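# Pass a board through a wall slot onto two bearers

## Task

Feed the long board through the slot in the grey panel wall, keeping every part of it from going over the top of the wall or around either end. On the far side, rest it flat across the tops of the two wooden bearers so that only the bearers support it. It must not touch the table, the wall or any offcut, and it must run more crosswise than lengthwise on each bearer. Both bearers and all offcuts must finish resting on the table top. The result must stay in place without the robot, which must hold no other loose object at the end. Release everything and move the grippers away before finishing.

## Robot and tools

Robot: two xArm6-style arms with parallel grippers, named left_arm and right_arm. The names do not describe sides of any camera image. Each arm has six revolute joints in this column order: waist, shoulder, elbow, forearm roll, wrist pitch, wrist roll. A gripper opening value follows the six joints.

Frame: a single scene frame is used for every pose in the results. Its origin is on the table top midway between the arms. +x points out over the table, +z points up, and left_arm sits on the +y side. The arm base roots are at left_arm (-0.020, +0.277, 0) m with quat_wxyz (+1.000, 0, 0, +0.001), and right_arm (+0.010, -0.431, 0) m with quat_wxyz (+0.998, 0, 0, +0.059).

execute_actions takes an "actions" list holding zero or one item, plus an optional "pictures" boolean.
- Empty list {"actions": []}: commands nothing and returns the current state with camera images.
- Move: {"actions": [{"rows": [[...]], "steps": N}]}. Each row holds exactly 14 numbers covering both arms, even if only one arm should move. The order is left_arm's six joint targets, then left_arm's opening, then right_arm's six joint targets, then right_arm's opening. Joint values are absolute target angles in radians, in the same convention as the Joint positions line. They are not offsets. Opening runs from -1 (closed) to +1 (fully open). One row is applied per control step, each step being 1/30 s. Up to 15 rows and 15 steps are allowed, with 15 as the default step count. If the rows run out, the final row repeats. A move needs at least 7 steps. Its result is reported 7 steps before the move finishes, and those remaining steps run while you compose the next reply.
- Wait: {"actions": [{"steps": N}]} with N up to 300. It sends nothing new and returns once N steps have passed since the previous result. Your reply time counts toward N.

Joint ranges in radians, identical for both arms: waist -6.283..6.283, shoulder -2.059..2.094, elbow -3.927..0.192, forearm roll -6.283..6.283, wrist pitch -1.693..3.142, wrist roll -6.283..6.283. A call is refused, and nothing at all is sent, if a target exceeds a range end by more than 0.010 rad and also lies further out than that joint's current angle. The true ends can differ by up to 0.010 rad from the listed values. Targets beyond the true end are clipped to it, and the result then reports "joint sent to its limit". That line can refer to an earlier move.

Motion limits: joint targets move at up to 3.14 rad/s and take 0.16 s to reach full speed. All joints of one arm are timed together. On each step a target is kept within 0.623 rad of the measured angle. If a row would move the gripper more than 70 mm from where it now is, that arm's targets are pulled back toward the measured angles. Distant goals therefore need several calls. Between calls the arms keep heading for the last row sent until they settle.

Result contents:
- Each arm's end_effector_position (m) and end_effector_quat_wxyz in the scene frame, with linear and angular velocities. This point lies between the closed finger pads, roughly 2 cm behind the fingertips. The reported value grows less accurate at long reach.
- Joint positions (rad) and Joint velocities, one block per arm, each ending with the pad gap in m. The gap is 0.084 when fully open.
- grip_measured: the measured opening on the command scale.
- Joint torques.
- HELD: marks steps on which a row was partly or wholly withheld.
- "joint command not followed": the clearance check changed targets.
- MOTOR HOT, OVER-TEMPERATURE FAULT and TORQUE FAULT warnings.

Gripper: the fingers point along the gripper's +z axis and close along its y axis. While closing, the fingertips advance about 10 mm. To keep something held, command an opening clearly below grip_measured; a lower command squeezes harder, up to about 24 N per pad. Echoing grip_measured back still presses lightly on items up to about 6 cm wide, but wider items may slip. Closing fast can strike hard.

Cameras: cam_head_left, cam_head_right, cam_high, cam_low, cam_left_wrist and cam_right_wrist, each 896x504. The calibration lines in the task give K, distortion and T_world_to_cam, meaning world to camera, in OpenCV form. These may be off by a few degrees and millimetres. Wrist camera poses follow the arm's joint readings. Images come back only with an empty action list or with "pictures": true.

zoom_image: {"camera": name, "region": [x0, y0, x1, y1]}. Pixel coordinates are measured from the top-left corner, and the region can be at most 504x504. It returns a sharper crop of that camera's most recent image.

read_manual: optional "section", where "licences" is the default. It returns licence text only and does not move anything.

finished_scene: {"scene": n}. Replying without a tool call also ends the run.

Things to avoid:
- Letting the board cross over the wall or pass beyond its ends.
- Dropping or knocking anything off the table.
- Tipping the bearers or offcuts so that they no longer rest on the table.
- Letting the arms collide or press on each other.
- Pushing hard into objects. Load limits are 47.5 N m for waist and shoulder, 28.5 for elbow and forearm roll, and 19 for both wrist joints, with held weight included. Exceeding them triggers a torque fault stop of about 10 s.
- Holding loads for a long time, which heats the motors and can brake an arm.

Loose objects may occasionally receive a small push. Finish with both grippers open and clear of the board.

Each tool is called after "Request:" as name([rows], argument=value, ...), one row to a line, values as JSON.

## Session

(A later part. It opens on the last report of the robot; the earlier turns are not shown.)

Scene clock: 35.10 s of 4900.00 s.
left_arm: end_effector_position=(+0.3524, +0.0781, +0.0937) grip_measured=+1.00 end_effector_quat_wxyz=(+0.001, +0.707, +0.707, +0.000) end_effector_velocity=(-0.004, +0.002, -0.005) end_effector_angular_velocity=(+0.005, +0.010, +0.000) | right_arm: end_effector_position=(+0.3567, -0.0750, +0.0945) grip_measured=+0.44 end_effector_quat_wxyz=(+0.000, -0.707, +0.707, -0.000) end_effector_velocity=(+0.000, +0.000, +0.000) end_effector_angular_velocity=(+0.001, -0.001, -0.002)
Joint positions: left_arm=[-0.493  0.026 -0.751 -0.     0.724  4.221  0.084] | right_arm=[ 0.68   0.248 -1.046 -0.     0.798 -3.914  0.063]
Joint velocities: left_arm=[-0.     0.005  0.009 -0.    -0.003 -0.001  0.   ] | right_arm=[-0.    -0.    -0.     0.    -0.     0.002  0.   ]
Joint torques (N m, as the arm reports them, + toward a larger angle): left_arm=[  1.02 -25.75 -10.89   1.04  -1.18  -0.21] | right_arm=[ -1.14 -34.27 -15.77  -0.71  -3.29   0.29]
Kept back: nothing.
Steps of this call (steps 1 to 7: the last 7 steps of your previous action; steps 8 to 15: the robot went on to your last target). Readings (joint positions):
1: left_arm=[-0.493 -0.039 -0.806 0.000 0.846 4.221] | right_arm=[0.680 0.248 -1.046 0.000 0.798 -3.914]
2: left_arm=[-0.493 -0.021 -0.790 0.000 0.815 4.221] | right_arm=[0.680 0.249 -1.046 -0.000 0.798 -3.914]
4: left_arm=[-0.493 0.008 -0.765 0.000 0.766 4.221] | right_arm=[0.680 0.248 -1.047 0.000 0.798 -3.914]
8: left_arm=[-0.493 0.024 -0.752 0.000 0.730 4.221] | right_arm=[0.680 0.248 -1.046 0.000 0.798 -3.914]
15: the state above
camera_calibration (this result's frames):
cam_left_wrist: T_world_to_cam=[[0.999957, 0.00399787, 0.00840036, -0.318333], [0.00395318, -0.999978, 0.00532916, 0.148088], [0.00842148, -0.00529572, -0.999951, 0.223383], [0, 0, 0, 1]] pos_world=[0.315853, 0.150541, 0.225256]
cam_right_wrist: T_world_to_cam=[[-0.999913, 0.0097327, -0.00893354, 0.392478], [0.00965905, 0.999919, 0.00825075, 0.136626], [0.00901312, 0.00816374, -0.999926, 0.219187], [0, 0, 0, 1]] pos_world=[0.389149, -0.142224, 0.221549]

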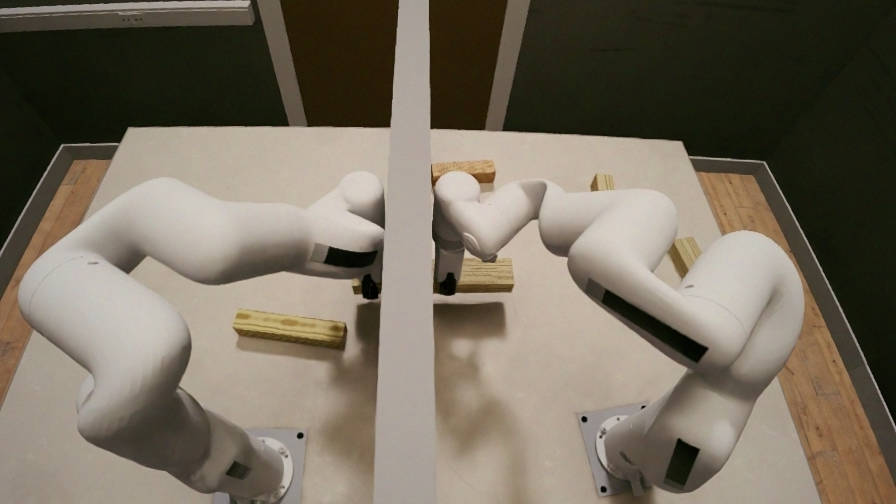

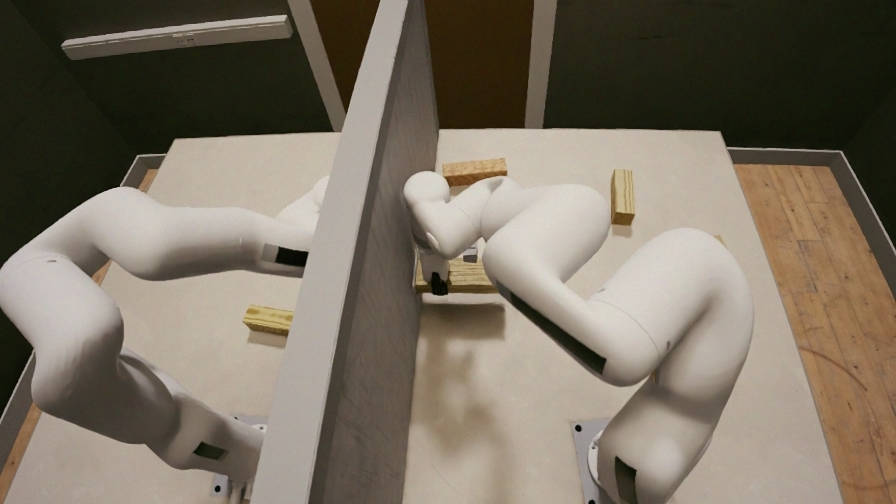

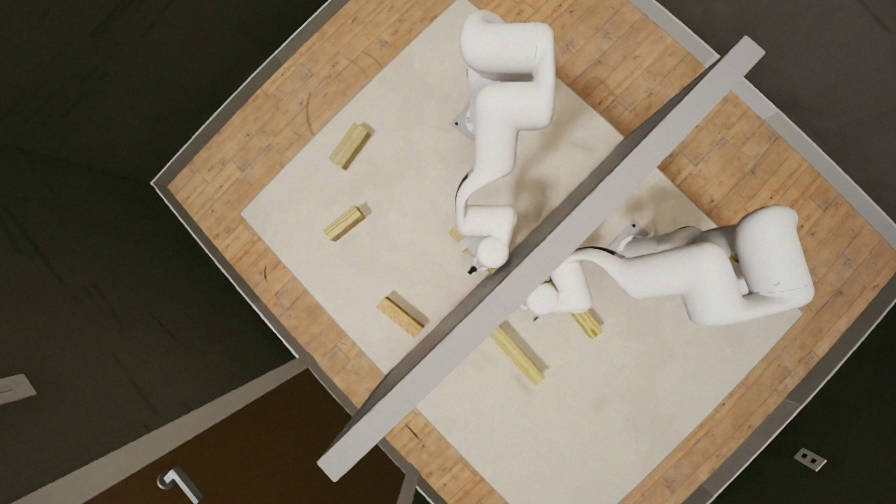

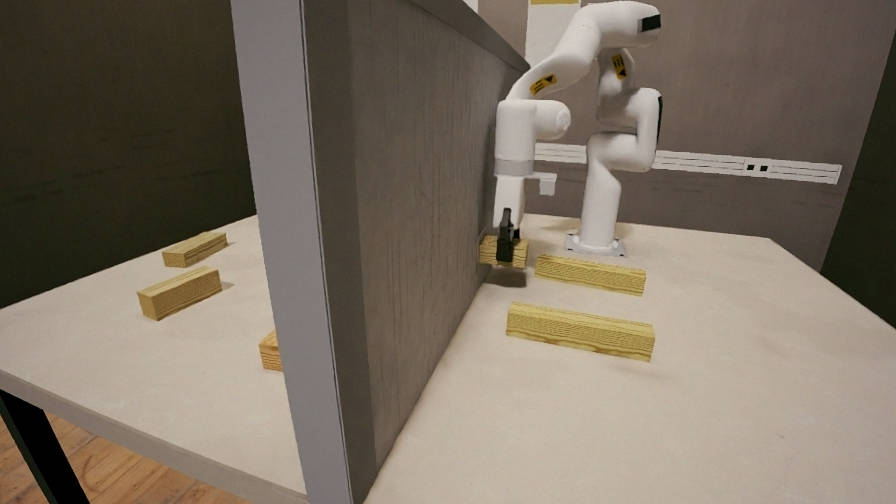

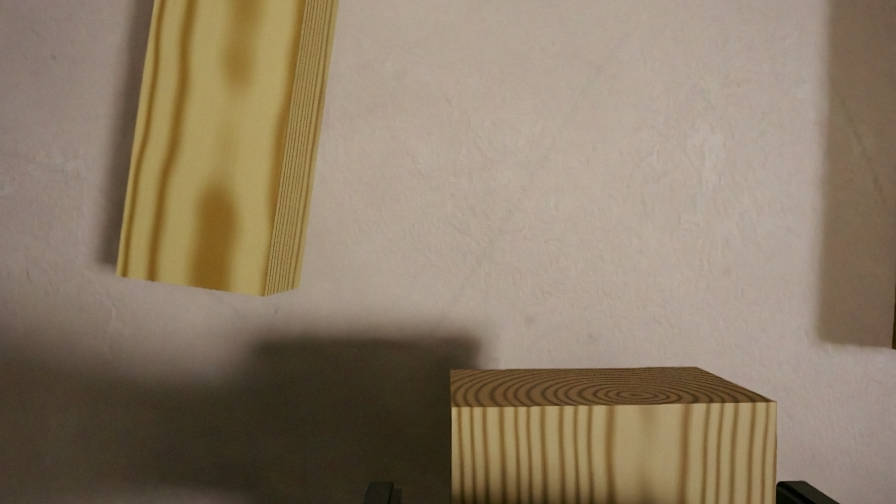

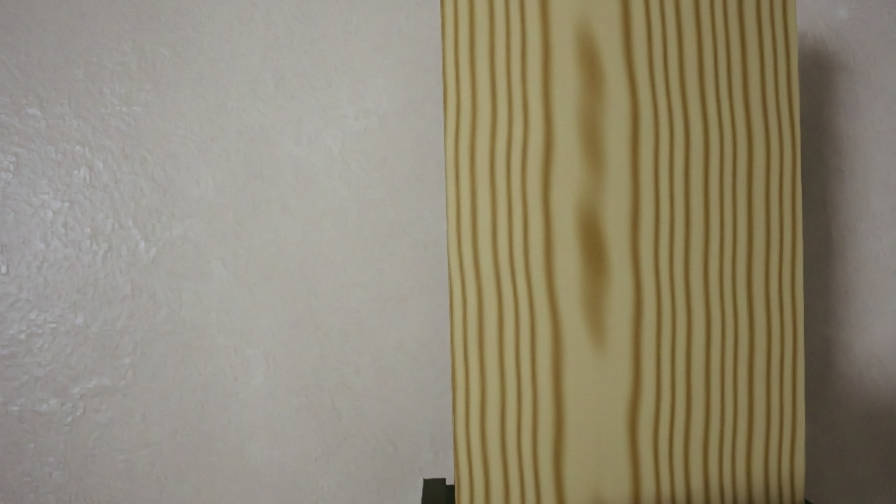

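Request:
execute_actions([
  {"rows":[[-0.4932,0.0269,-0.7501,0,0.7232,4.2212,0.7,0.6802,0.2485,-1.0465,0,0.798,-3.9142,-1],[-0.4932,0.0269,-0.7501,0,0.7232,4.2212,0.6,0.6802,0.2485,-1.0465,0,0.798,-3.9142,-1],[-0.4932,0.0269,-0.7501,0,0.7232,4.2212,0.5,0.6802,0.2485,-1.0465,0,0.798,-3.9142,-1],[-0.4932,0.0269,-0.7501,0,0.7232,4.2212,0.5,0.6802,0.2485,-1.0465,0,0.798,-3.9142,-1],[-0.4932,0.0269,-0.7501,0,0.7232,4.2212,0.4,0.6802,0.2485,-1.0465,0,0.798,-3.9142,-1],[-0.4932,0.0269,-0.7501,0,0.7232,4.2212,0.4,0.6802,0.2485,-1.0465,0,0.798,-3.9142,-1],[-0.4932,0.0269,-0.7501,0,0.7232,4.2212,0.2,0.6802,0.2485,-1.0465,0,0.798,-3.9142,-1],[-0.4932,0.0269,-0.7501,0,0.7232,4.2212,0,0.6802,0.2485,-1.0465,0,0.798,-3.9142,-1],[-0.4932,0.0269,-0.7501,0,0.7232,4.2212,-0.3,0.6802,0.2485,-1.0465,0,0.798,-3.9142,-1],[-0.4932,0.0269,-0.7501,0,0.7232,4.2212,-1,0.6802,0.2485,-1.0465,0,0.798,-3.9142,-1]],"steps":15},
])

Request:
execute_actions([
  {"rows":[[-0.4932,0.0269,-0.7501,0,0.7232,4.2212,-1,0.6802,0.2485,-1.0465,0,0.798,-3.9142,0.2],[-0.4932,0.0269,-0.7501,0,0.7232,4.2212,-1,0.6802,0.2485,-1.0465,0,0.798,-3.9142,0.4],[-0.4932,0.0269,-0.7501,0,0.7232,4.2212,-1,0.6802,0.2485,-1.0465,0,0.798,-3.9142,0.5],[-0.4932,0.0269,-0.7501,0,0.7232,4.2212,-1,0.6802,0.2485,-1.0465,0,0.798,-3.9142,0.6],[-0.4932,0.0269,-0.7501,0,0.7232,4.2212,-1,0.6802,0.2485,-1.0465,0,0.798,-3.9142,0.8]],"steps":12},
])

Request:
execute_actions([
  {"rows":[[-0.4759,0.017,-0.7385,0,0.7215,4.2385,-1,0.6802,0.2485,-1.0465,0,0.798,-3.9142,0.8],[-0.4586,0.0071,-0.7268,0,0.7197,4.2558,-1,0.6802,0.2485,-1.0465,0,0.798,-3.9142,0.8],[-0.4413,-0.0028,-0.7152,0,0.718,4.2731,-1,0.6802,0.2485,-1.0465,0,0.798,-3.9142,0.8],[-0.4241,-0.0127,-0.7036,0,0.7163,4.2904,-1,0.6802,0.2485,-1.0465,0,0.798,-3.9142,0.8],[-0.4068,-0.0226,-0.6919,0,0.7145,4.3076,-1,0.6802,0.2485,-1.0465,0,0.798,-3.9142,0.8],[-0.3895,-0.0325,-0.6803,0,0.7128,4.3249,-1,0.6802,0.2485,-1.0465,0,0.798,-3.9142,0.8],[-0.3722,-0.0424,-0.6686,0,0.711,4.3422,-1,0.6802,0.2485,-1.0465,0,0.798,-3.9142,0.8],[-0.3549,-0.0523,-0.657,0,0.7093,4.3595,-1,0.6802,0.2485,-1.0465,0,0.798,-3.9142,0.8],[-0.3336,-0.0599,-0.6486,0,0.7085,4.3808,-1,0.6802,0.2485,-1.0465,0,0.798,-3.9142,0.8],[-0.3124,-0.0675,-0.6401,0,0.7076,4.402,-1,0.6802,0.2485,-1.0465,0,0.798,-3.9142,0.8],[-0.2911,-0.0751,-0.6317,0,0.7068,4.4233,-1,0.6802,0.2485,-1.0465,0,0.798,-3.9142,0.8],[-0.2699,-0.0828,-0.6233,0,0.706,4.4445,-1,0.6802,0.2485,-1.0465,0,0.798,-3.9142,0.8],[-0.2486,-0.0904,-0.6148,0,0.7052,4.4658,-1,0.6802,0.2485,-1.0465,0,0.798,-3.9142,0.8],[-0.2274,-0.098,-0.6064,0,0.7043,4.487,-1,0.6802,0.2485,-1.0465,0,0.798,-3.9142,0.8],[-0.2061,-0.1056,-0.598,0,0.7035,4.5083,-1,0.6802,0.2485,-1.0465,0,0.798,-3.9142,0.8]],"steps":15},
])

Request:
execute_actions([
  {"steps":18},
], pictures=true)

Scene clock: 37.50 s of 4900.00 s.
left_arm: end_effector_position=(+0.3523, +0.0783, +0.0932) grip_measured=+0.44 end_effector_quat_wxyz=(+0.000, +0.707, +0.707, +0.000) end_effector_velocity=(-0.003, +0.001, -0.003) end_effector_angular_velocity=(+0.004, +0.009, +0.001) | right_arm: end_effector_position=(+0.3563, -0.0751, +0.0942) grip_measured=+0.44 end_effector_quat_wxyz=(-0.000, -0.707, +0.707, -0.000) end_effector_velocity=(+0.002, +0.001, +0.002) end_effector_angular_velocity=(+0.004, -0.004, -0.004)
Joint positions: left_arm=[-0.493  0.027 -0.751  0.     0.723  4.221  0.062] | right_arm=[ 0.681  0.249 -1.046 -0.     0.798 -3.914  0.063]
Joint velocities: left_arm=[-0.002  0.003  0.005 -0.001  0.003 -0.003  0.   ] | right_arm=[-0.003 -0.    -0.003  0.001 -0.002  0.001  0.   ]
Joint torques (N m, as the arm reports them, + toward a larger angle): left_arm=[  0.81 -25.23 -10.42   1.14  -0.98  -0.17] | right_arm=[ -1.64 -34.43 -16.2   -0.72  -3.51   0.36]
Steps of this call (steps 1 to 15: the robot went on to your last target; steps 16 to 64: nothing new was sent; steps 65 to 72: the first 8 steps of this action). Readings (joint positions):
65: left_arm=[-0.493 0.027 -0.750 0.000 0.723 4.221] | right_arm=[0.680 0.249 -1.046 0.000 0.798 -3.914]
66: left_arm=[-0.493 0.027 -0.750 0.000 0.723 4.221] | right_arm=[0.680 0.248 -1.047 -0.000 0.798 -3.914]
68: left_arm=[-0.493 0.027 -0.750 -0.000 0.723 4.221] | right_arm=[0.680 0.248 -1.047 0.000 0.798 -3.914]
72: the state above

Scene clock: 37.90 s of 4900.00 s.
left_arm: end_effector_position=(+0.3521, +0.0783, +0.0932) grip_measured=+0.44 end_effector_quat_wxyz=(+0.000, +0.707, +0.707, +0.000) end_effector_velocity=(-0.001, +0.001, -0.000) end_effector_angular_velocity=(+0.002, +0.004, +0.000) | right_arm: end_effector_position=(+0.3565, -0.0751, +0.0943) grip_measured=+0.44 end_effector_quat_wxyz=(-0.000, -0.707, +0.707, -0.000) end_effector_velocity=(+0.001, +0.001, +0.001) end_effector_angular_velocity=(+0.003, -0.004, -0.005)
Joint positions: left_arm=[-0.493  0.027 -0.75   0.     0.723  4.221  0.062] | right_arm=[ 0.68   0.249 -1.046  0.     0.798 -3.914  0.063]
Joint velocities: left_arm=[ 0.    -0.    -0.    -0.001  0.005  0.    -0.   ] | right_arm=[ 0.    -0.001 -0.    -0.    -0.004  0.006  0.045]
Joint torques (N m, as the arm reports them, + toward a larger angle): left_arm=[ -0.08 -25.33 -10.02   1.14  -0.6   -0.1 ] | right_arm=[ -2.14 -34.47 -16.78  -0.67  -4.03   0.6 ]
Steps of this call (steps 1 to 7: the last 7 steps of your previous action; steps 8 to 12: the first 5 steps of this action). Readings (joint positions):
8: left_arm=[-0.493 0.027 -0.750 0.000 0.723 4.221] | right_arm=[0.680 0.249 -1.046 0.000 0.798 -3.914]
9: left_arm=[-0.493 0.027 -0.750 0.000 0.723 4.221] | right_arm=[0.680 0.249 -1.046 0.000 0.798 -3.914]
11: left_arm=[-0.493 0.027 -0.750 0.000 0.723 4.221] | right_arm=[0.680 0.249 -1.046 0.000 0.798 -3.914]
12: the state above

Scene clock: 38.40 s of 4900.00 s.
left_arm: end_effector_position=(+0.3532, +0.1099, +0.0932) grip_measured=+0.43 end_effector_quat_wxyz=(+0.000, +0.707, +0.707, -0.000) end_effector_velocity=(+0.003, +0.214, +0.003) end_effector_angular_velocity=(-0.003, -0.007, +0.016) | right_arm: end_effector_position=(+0.3568, -0.0749, +0.0946) grip_measured=+0.80 end_effector_quat_wxyz=(+0.000, -0.707, +0.707, -0.000) end_effector_velocity=(-0.000, -0.001, -0.001) end_effector_angular_velocity=(-0.001, +0.001, -0.002)
Joint positions: left_arm=[-0.423 -0.013 -0.703 -0.     0.716  4.291  0.062] | right_arm=[ 0.68   0.248 -1.047  0.     0.798 -3.914  0.077]
Joint velocities: left_arm=[ 0.481 -0.274  0.315 -0.    -0.05   0.465  0.   ] | right_arm=[-0.001  0.001  0.    -0.     0.001  0.001  0.   ]
Joint torques (N m, as the arm reports them, + toward a larger angle): left_arm=[  2.36 -25.57 -10.46   1.1   -1.03  -0.04] | right_arm=[ -1.27 -31.53 -14.51  -0.82  -2.77   0.22]
Steps of this call (steps 1 to 7: the last 7 steps of your previous action; steps 8 to 15: the first 8 steps of this action). Readings (joint positions):
8: left_arm=[-0.494 0.027 -0.749 0.000 0.724 4.222] | right_arm=[0.680 0.248 -1.047 0.000 0.798 -3.914]
9: left_arm=[-0.492 0.026 -0.748 -0.000 0.723 4.224] | right_arm=[0.680 0.248 -1.047 0.000 0.798 -3.914]
11: left_arm=[-0.479 0.018 -0.739 -0.000 0.722 4.238] | right_arm=[0.680 0.248 -1.047 0.000 0.798 -3.914]
15: the state above

Scene clock: 39.00 s of 4900.00 s.
left_arm: end_effector_position=(+0.3521, +0.1996, +0.0931) grip_measured=+0.43 end_effector_quat_wxyz=(+0.000, +0.707, +0.707, +0.000) end_effector_velocity=(-0.001, +0.004, -0.000) end_effector_angular_velocity=(+0.001, +0.001, -0.003) | right_arm: end_effector_position=(+0.3567, -0.0750, +0.0945) grip_measured=+0.80 end_effector_quat_wxyz=(+0.000, -0.707, +0.707, -0.000) end_effector_velocity=(-0.000, -0.000, +0.000) end_effector_angular_velocity=(-0.000, +0.000, -0.001)
Joint positions: left_arm=[-0.208 -0.105 -0.599 -0.     0.703  4.507  0.062] | right_arm=[ 0.68   0.248 -1.047 -0.     0.798 -3.914  0.077]
Joint velocities: left_arm=[ 0.011 -0.005  0.006  0.     0.     0.014  0.   ] | right_arm=[ 0.    -0.001  0.001 -0.     0.     0.001  0.   ]
Joint torques (N m, as the arm reports them, + toward a larger angle): left_arm=[  1.45 -21.62 -10.27   1.48  -0.78  -0.16] | right_arm=[ -1.29 -31.53 -14.46  -0.73  -2.74   0.23]
Kept back: nothing.
Steps of this call (steps 1 to 7: the last 7 steps of your previous action; steps 8 to 18: the robot went on to your last target). Readings (joint positions):
1: left_arm=[-0.407 -0.022 -0.692 -0.000 0.715 4.307] | right_arm=[0.680 0.248 -1.047 0.000 0.798 -3.914]
2: left_arm=[-0.390 -0.032 -0.682 -0.000 0.713 4.324] | right_arm=[0.680 0.248 -1.047 0.000 0.798 -3.914]
4: left_arm=[-0.354 -0.049 -0.662 -0.000 0.710 4.360] | right_arm=[0.680 0.248 -1.047 0.000 0.798 -3.914]
8: left_arm=[-0.274 -0.081 -0.627 -0.000 0.706 4.440] | right_arm=[0.680 0.248 -1.047 0.000 0.798 -3.914]
18: the state above
camera_calibration (this result's frames):
cam_left_wrist: T_world_to_cam=[[0.999966, 0.00353486, 0.00746546, -0.318389], [0.00349968, -0.999983, 0.00472109, 0.269829], [0.00748202, -0.0046948, -0.999961, 0.223675], [0, 0, 0, 1]] pos_world=[0.31576, 0.272, 0.224769]
cam_right_wrist: T_world_to_cam=[[-0.999913, 0.00973424, -0.00893798, 0.39248], [0.00966051, 0.999919, 0.00825541, 0.136624], [0.00901762, 0.00816834, -0.999926, 0.219188], [0, 0, 0, 1]] pos_world=[0.38915, -0.142224, 0.221552]

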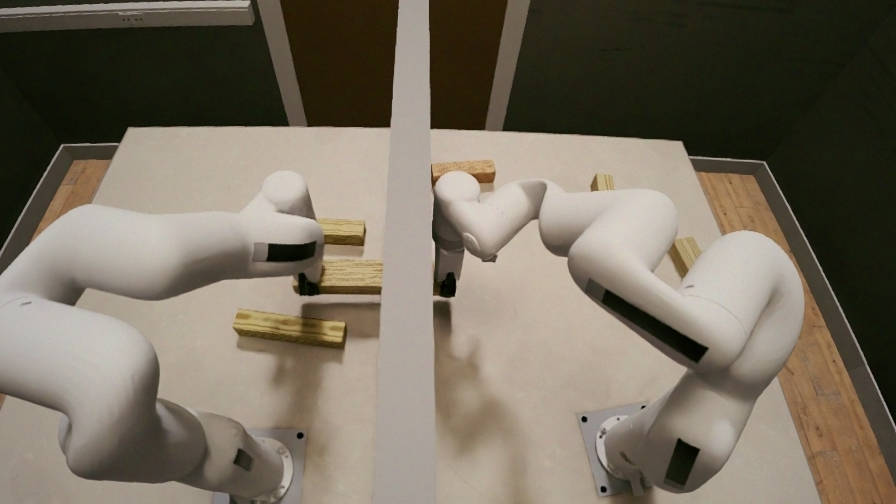

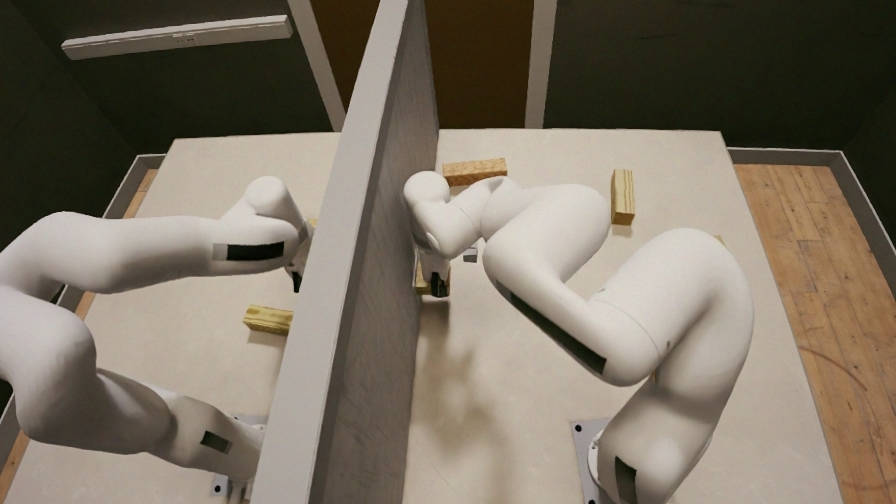

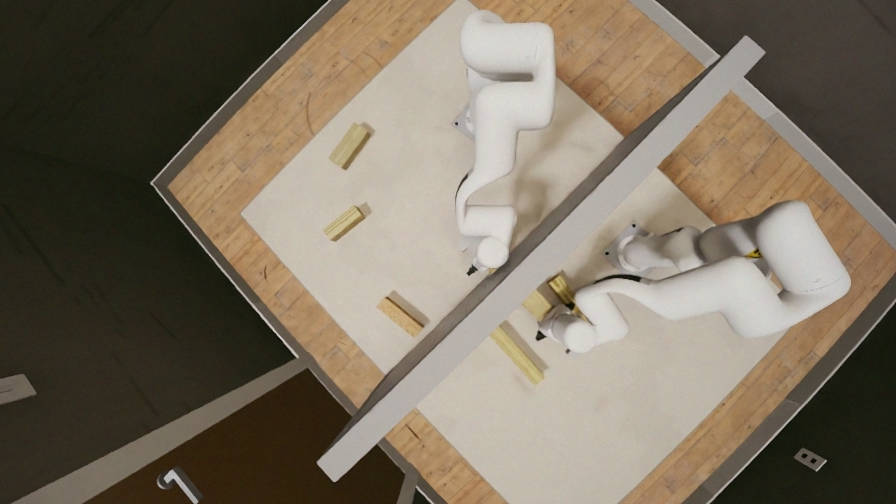

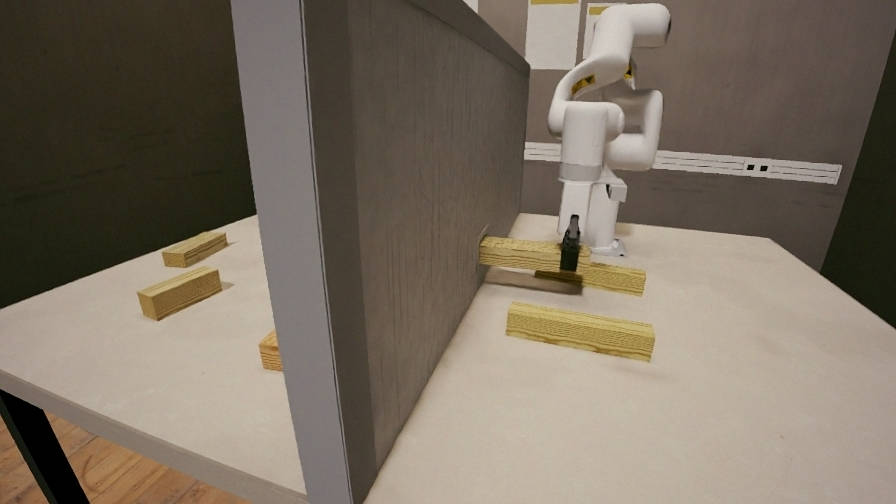

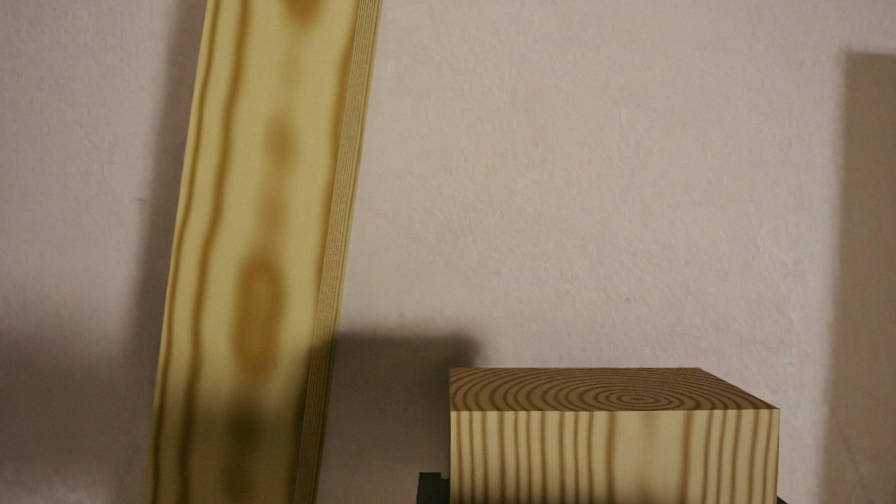

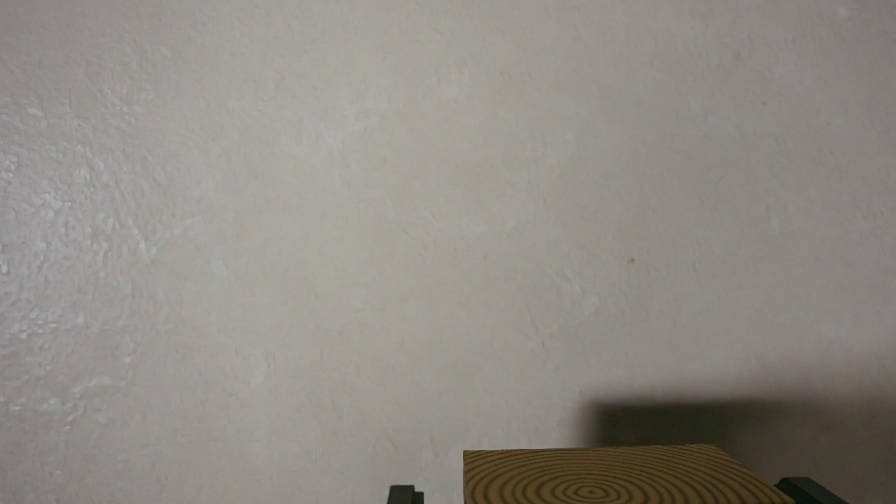

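Request:
execute_actions([
  {"rows":[[-0.2061,-0.1056,-0.598,0,0.7035,4.5083,-1,0.6802,0.2485,-1.0465,0,0.798,-3.9142,0.6],[-0.2061,-0.1056,-0.598,0,0.7035,4.5083,-1,0.6802,0.2485,-1.0465,0,0.798,-3.9142,0.5],[-0.2061,-0.1056,-0.598,0,0.7035,4.5083,-1,0.6802,0.2485,-1.0465,0,0.798,-3.9142,0.5],[-0.2061,-0.1056,-0.598,0,0.7035,4.5083,-1,0.6802,0.2485,-1.0465,0,0.798,-3.9142,0.4],[-0.2061,-0.1056,-0.598,0,0.7035,4.5083,-1,0.6802,0.2485,-1.0465,0,0.798,-3.9142,0.4],[-0.2061,-0.1056,-0.598,0,0.7035,4.5083,-1,0.6802,0.2485,-1.0465,0,0.798,-3.9142,0.2],[-0.2061,-0.1056,-0.598,0,0.7035,4.5083,-1,0.6802,0.2485,-1.0465,0,0.798,-3.9142,0],[-0.2061,-0.1056,-0.598,0,0.7035,4.5083,-1,0.6802,0.2485,-1.0465,0,0.798,-3.9142,-0.3],[-0.2061,-0.1056,-0.598,0,0.7035,4.5083,-1,0.6802,0.2485,-1.0465,0,0.798,-3.9142,-1]],"steps":14},
])

Request:
execute_actions([
  {"rows":[[-0.2061,-0.1056,-0.598,0,0.7035,4.5083,0.2,0.6802,0.2485,-1.0465,0,0.798,-3.9142,-1],[-0.2061,-0.1056,-0.598,0,0.7035,4.5083,0.4,0.6802,0.2485,-1.0465,0,0.798,-3.9142,-1],[-0.2061,-0.1056,-0.598,0,0.7035,4.5083,0.5,0.6802,0.2485,-1.0465,0,0.798,-3.9142,-1],[-0.2061,-0.1056,-0.598,0,0.7035,4.5083,0.7,0.6802,0.2485,-1.0465,0,0.798,-3.9142,-1],[-0.2061,-0.1056,-0.598,0,0.7035,4.5083,1,0.6802,0.2485,-1.0465,0,0.798,-3.9142,-1]],"steps":11},
])

Request:
execute_actions([
  {"rows":[[-0.2486,-0.0904,-0.6148,0,0.7052,4.4658,1,0.6802,0.2485,-1.0465,0,0.798,-3.9142,-1],[-0.2911,-0.0751,-0.6317,0,0.7068,4.4233,1,0.6802,0.2485,-1.0465,0,0.798,-3.9142,-1],[-0.3124,-0.0675,-0.6401,0,0.7076,4.402,1,0.6802,0.2485,-1.0465,0,0.798,-3.9142,-1],[-0.3549,-0.0523,-0.657,0,0.7093,4.3595,1,0.6802,0.2485,-1.0465,0,0.798,-3.9142,-1],[-0.3895,-0.0325,-0.6803,0,0.7128,4.3249,1,0.6802,0.2485,-1.0465,0,0.798,-3.9142,-1],[-0.4241,-0.0127,-0.7036,0,0.7163,4.2904,1,0.6802,0.2485,-1.0465,0,0.798,-3.9142,-1],[-0.4586,0.0071,-0.7268,0,0.7197,4.2558,1,0.6802,0.2485,-1.0465,0,0.798,-3.9142,-1],[-0.4932,0.0269,-0.7501,0,0.7232,4.2212,1,0.6802,0.2485,-1.0465,0,0.798,-3.9142,-1]],"steps":15},
])

Request:
execute_actions([
  {"steps":14},
], pictures=true)

Scene clock: 40.10 s of 4900.00 s.
left_arm: end_effector_position=(+0.3527, +0.2004, +0.0936) grip_measured=+0.43 end_effector_quat_wxyz=(+0.001, +0.707, +0.708, +0.001) end_effector_velocity=(-0.001, -0.000, -0.000) end_effector_angular_velocity=(+0.002, +0.003, -0.007) | right_arm: end_effector_position=(+0.3562, -0.0749, +0.0946) grip_measured=+0.43 end_effector_quat_wxyz=(-0.000, -0.708, +0.707, +0.000) end_effector_velocity=(+0.002, +0.000, +0.002) end_effector_angular_velocity=(+0.002, -0.003, +0.000)
Joint positions: left_arm=[-0.205 -0.106 -0.599 -0.     0.703  4.507  0.062] | right_arm=[ 0.681  0.248 -1.046  0.     0.799 -3.914  0.062]
Joint velocities: left_arm=[-0.002 -0.     0.001  0.002  0.003  0.003  0.   ] | right_arm=[-0.002 -0.001 -0.003 -0.001 -0.    -0.001 -0.001]
Joint torques (N m, as the arm reports them, + toward a larger angle): left_arm=[  0.23 -21.01  -9.64   1.71  -0.59   0.28] | right_arm=[ -2.26 -30.34 -14.66  -0.93  -3.64   0.55]
Steps of this call (steps 1 to 15: the robot went on to your last target; steps 16 to 26: nothing new was sent; steps 27 to 33: the first 7 steps of this action). Readings (joint positions):
27: left_arm=[-0.206 -0.106 -0.598 0.000 0.704 4.508] | right_arm=[0.680 0.248 -1.047 0.000 0.798 -3.914]
28: left_arm=[-0.206 -0.106 -0.598 0.000 0.704 4.508] | right_arm=[0.680 0.248 -1.047 -0.000 0.798 -3.914]
30: left_arm=[-0.206 -0.106 -0.598 0.000 0.704 4.508] | right_arm=[0.680 0.248 -1.047 0.000 0.798 -3.914]
33: the state above

Scene clock: 40.47 s of 4900.00 s.
left_arm: end_effector_position=(+0.3524, +0.2004, +0.0934) grip_measured=+0.43 end_effector_quat_wxyz=(+0.001, +0.707, +0.707, +0.000) end_effector_velocity=(-0.000, -0.000, -0.000) end_effector_angular_velocity=(+0.000, +0.001, -0.001) | right_arm: end_effector_position=(+0.3564, -0.0749, +0.0946) grip_measured=+0.44 end_effector_quat_wxyz=(-0.000, -0.708, +0.707, +0.000) end_effector_velocity=(+0.000, -0.000, -0.000) end_effector_angular_velocity=(-0.000, +0.000, -0.001)
Joint positions: left_arm=[-0.206 -0.106 -0.599 -0.     0.703  4.508  0.062] | right_arm=[ 0.681  0.248 -1.046  0.     0.799 -3.914  0.062]
Joint velocities: left_arm=[-0.     0.     0.     0.     0.001  0.     0.   ] | right_arm=[-0.     0.001 -0.    -0.    -0.001  0.001  0.   ]
Joint torques (N m, as the arm reports them, + toward a larger angle): left_arm=[ -1.14 -20.66  -8.82   1.71  -0.11   0.7 ] | right_arm=[ -3.17 -28.63 -14.9   -1.12  -4.42   0.78]
Steps of this call (steps 1 to 7: the last 7 steps of your previous action; steps 8 to 11: the first 4 steps of this action). Readings (joint positions):
8: left_arm=[-0.206 -0.106 -0.599 -0.000 0.703 4.508] | right_arm=[0.681 0.248 -1.046 0.000 0.799 -3.914]
9: left_arm=[-0.206 -0.106 -0.599 -0.000 0.703 4.508] | right_arm=[0.681 0.248 -1.046 0.000 0.799 -3.914]
11: the state above

Scene clock: 40.97 s of 4900.00 s.
left_arm: end_effector_position=(+0.3539, +0.1444, +0.0932) grip_measured=+1.00 end_effector_quat_wxyz=(-0.000, +0.707, +0.707, -0.000) end_effector_velocity=(+0.010, -0.390, +0.003) end_effector_angular_velocity=(-0.002, -0.006, -0.027) | right_arm: end_effector_position=(+0.3572, -0.0748, +0.0948) grip_measured=+0.43 end_effector_quat_wxyz=(+0.001, -0.707, +0.707, -0.000) end_effector_velocity=(-0.000, -0.000, -0.000) end_effector_angular_velocity=(-0.001, +0.001, -0.000)
Joint positions: left_arm=[-0.343 -0.051 -0.659  0.     0.711  4.371  0.084] | right_arm=[ 0.68   0.248 -1.047 -0.     0.797 -3.914  0.062]
Joint velocities: left_arm=[-0.916  0.433 -0.502 -0.     0.062 -0.89   0.   ] | right_arm=[-0.001 -0.     0.001  0.     0.001 -0.001 -0.   ]
Joint torques (N m, as the arm reports them, + toward a larger angle): left_arm=[  0.18 -21.79 -11.11   1.1   -1.06  -0.59] | right_arm=[ -1.49 -28.69 -12.89  -0.85  -2.24   0.3 ]
Steps of this call (steps 1 to 7: the last 7 steps of your previous action; steps 8 to 15: the first 8 steps of this action). Readings (joint positions):
8: left_arm=[-0.207 -0.105 -0.597 0.000 0.704 4.509] | right_arm=[0.680 0.248 -1.047 -0.000 0.797 -3.914]
9: left_arm=[-0.210 -0.104 -0.599 0.000 0.704 4.504] | right_arm=[0.680 0.248 -1.047 -0.000 0.797 -3.914]
11: left_arm=[-0.237 -0.094 -0.610 0.000 0.705 4.475] | right_arm=[0.680 0.248 -1.047 -0.000 0.797 -3.914]
15: the state above

Scene clock: 41.43 s of 4900.00 s.
left_arm: end_effector_position=(+0.3520, +0.0791, +0.0930) grip_measured=+1.00 end_effector_quat_wxyz=(-0.000, +0.707, +0.707, -0.000) end_effector_velocity=(+0.000, -0.004, +0.001) end_effector_angular_velocity=(-0.001, -0.002, -0.000) | right_arm: end_effector_position=(+0.3570, -0.0749, +0.0947) grip_measured=+0.43 end_effector_quat_wxyz=(+0.000, -0.707, +0.707, -0.000) end_effector_velocity=(-0.000, -0.001, -0.001) end_effector_angular_velocity=(-0.002, +0.002, -0.001)
Joint positions: left_arm=[-0.492  0.026 -0.749  0.     0.723  4.222  0.084] | right_arm=[ 0.68   0.248 -1.047 -0.     0.798 -3.914  0.062]
Joint velocities: left_arm=[-0.008  0.004 -0.006 -0.    -0.001 -0.008 -0.   ] | right_arm=[-0.001  0.     0.001 -0.     0.001 -0.    -0.   ]
Joint torques (N m, as the arm reports them, + toward a larger angle): left_arm=[  1.16 -25.33 -10.7    1.14  -1.05  -0.19] | right_arm=[ -1.07 -28.23 -12.06  -0.76  -1.53   0.07]
Kept back: nothing.
Steps of this call (steps 1 to 7: the last 7 steps of your previous action; steps 8 to 14: the robot went on to your last target). Readings (joint positions):
1: left_arm=[-0.374 -0.036 -0.677 0.000 0.713 4.341] | right_arm=[0.680 0.248 -1.047 -0.000 0.797 -3.914]
2: left_arm=[-0.403 -0.021 -0.694 0.000 0.715 4.312] | right_arm=[0.680 0.248 -1.047 -0.000 0.797 -3.914]
4: left_arm=[-0.453 0.005 -0.725 0.000 0.719 4.265] | right_arm=[0.680 0.248 -1.047 -0.000 0.797 -3.914]
8: left_arm=[-0.487 0.023 -0.746 0.000 0.723 4.229] | right_arm=[0.680 0.248 -1.047 -0.000 0.797 -3.914]
14: the state above
camera_calibration (this result's frames):
cam_left_wrist: T_world_to_cam=[[0.999965, 0.00487784, 0.0067822, -0.317846], [0.00484774, -0.999978, 0.00444734, 0.148827], [0.00680375, -0.00441431, -0.999967, 0.223131], [0, 0, 0, 1]] pos_world=[0.315595, 0.151359, 0.224618]
cam_right_wrist: T_world_to_cam=[[-0.999904, 0.0100636, -0.00955834, 0.39285], [0.00997903, 0.999911, 0.00885871, 0.136331], [0.00964664, 0.00876248, -0.999915, 0.219238], [0, 0, 0, 1]] pos_world=[0.389337, -0.142194, 0.221767]

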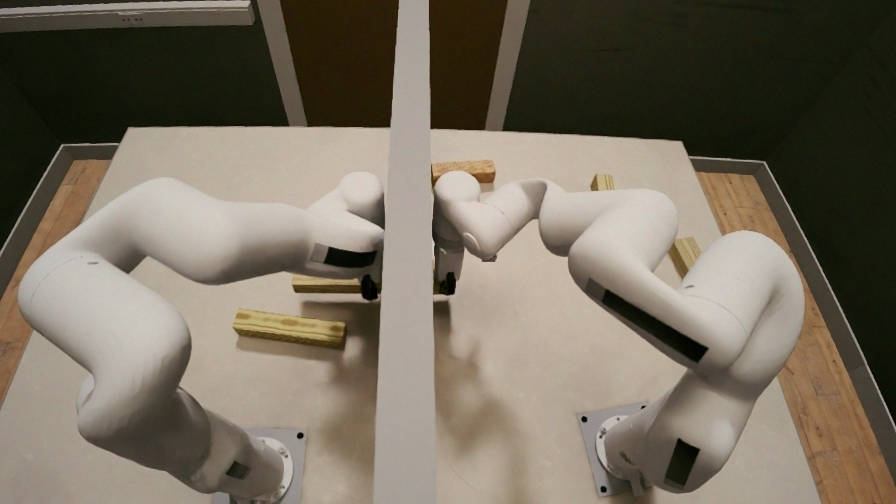

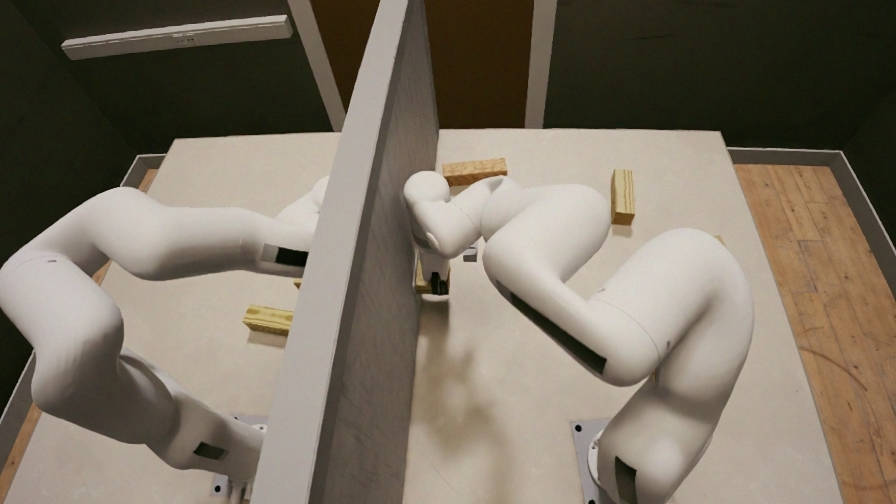

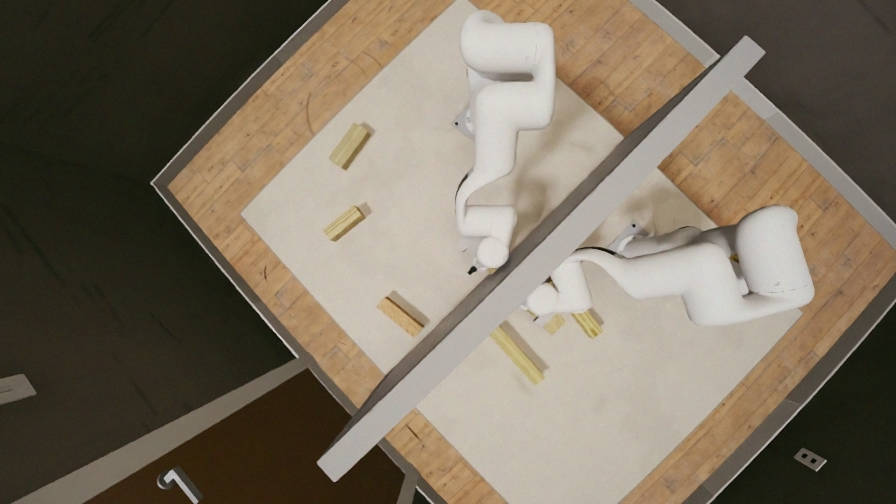

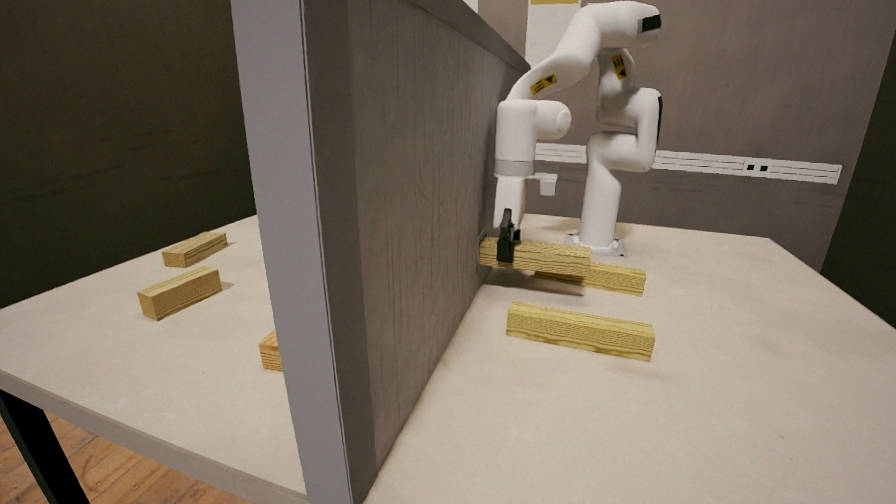

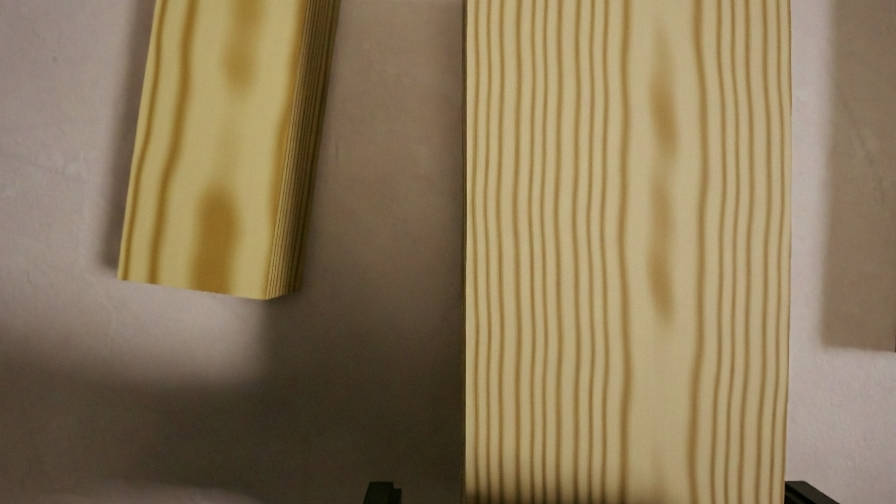

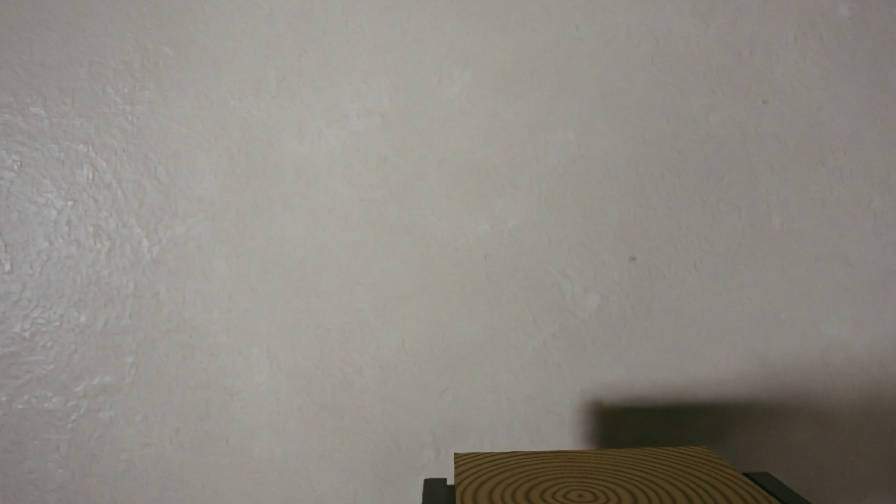

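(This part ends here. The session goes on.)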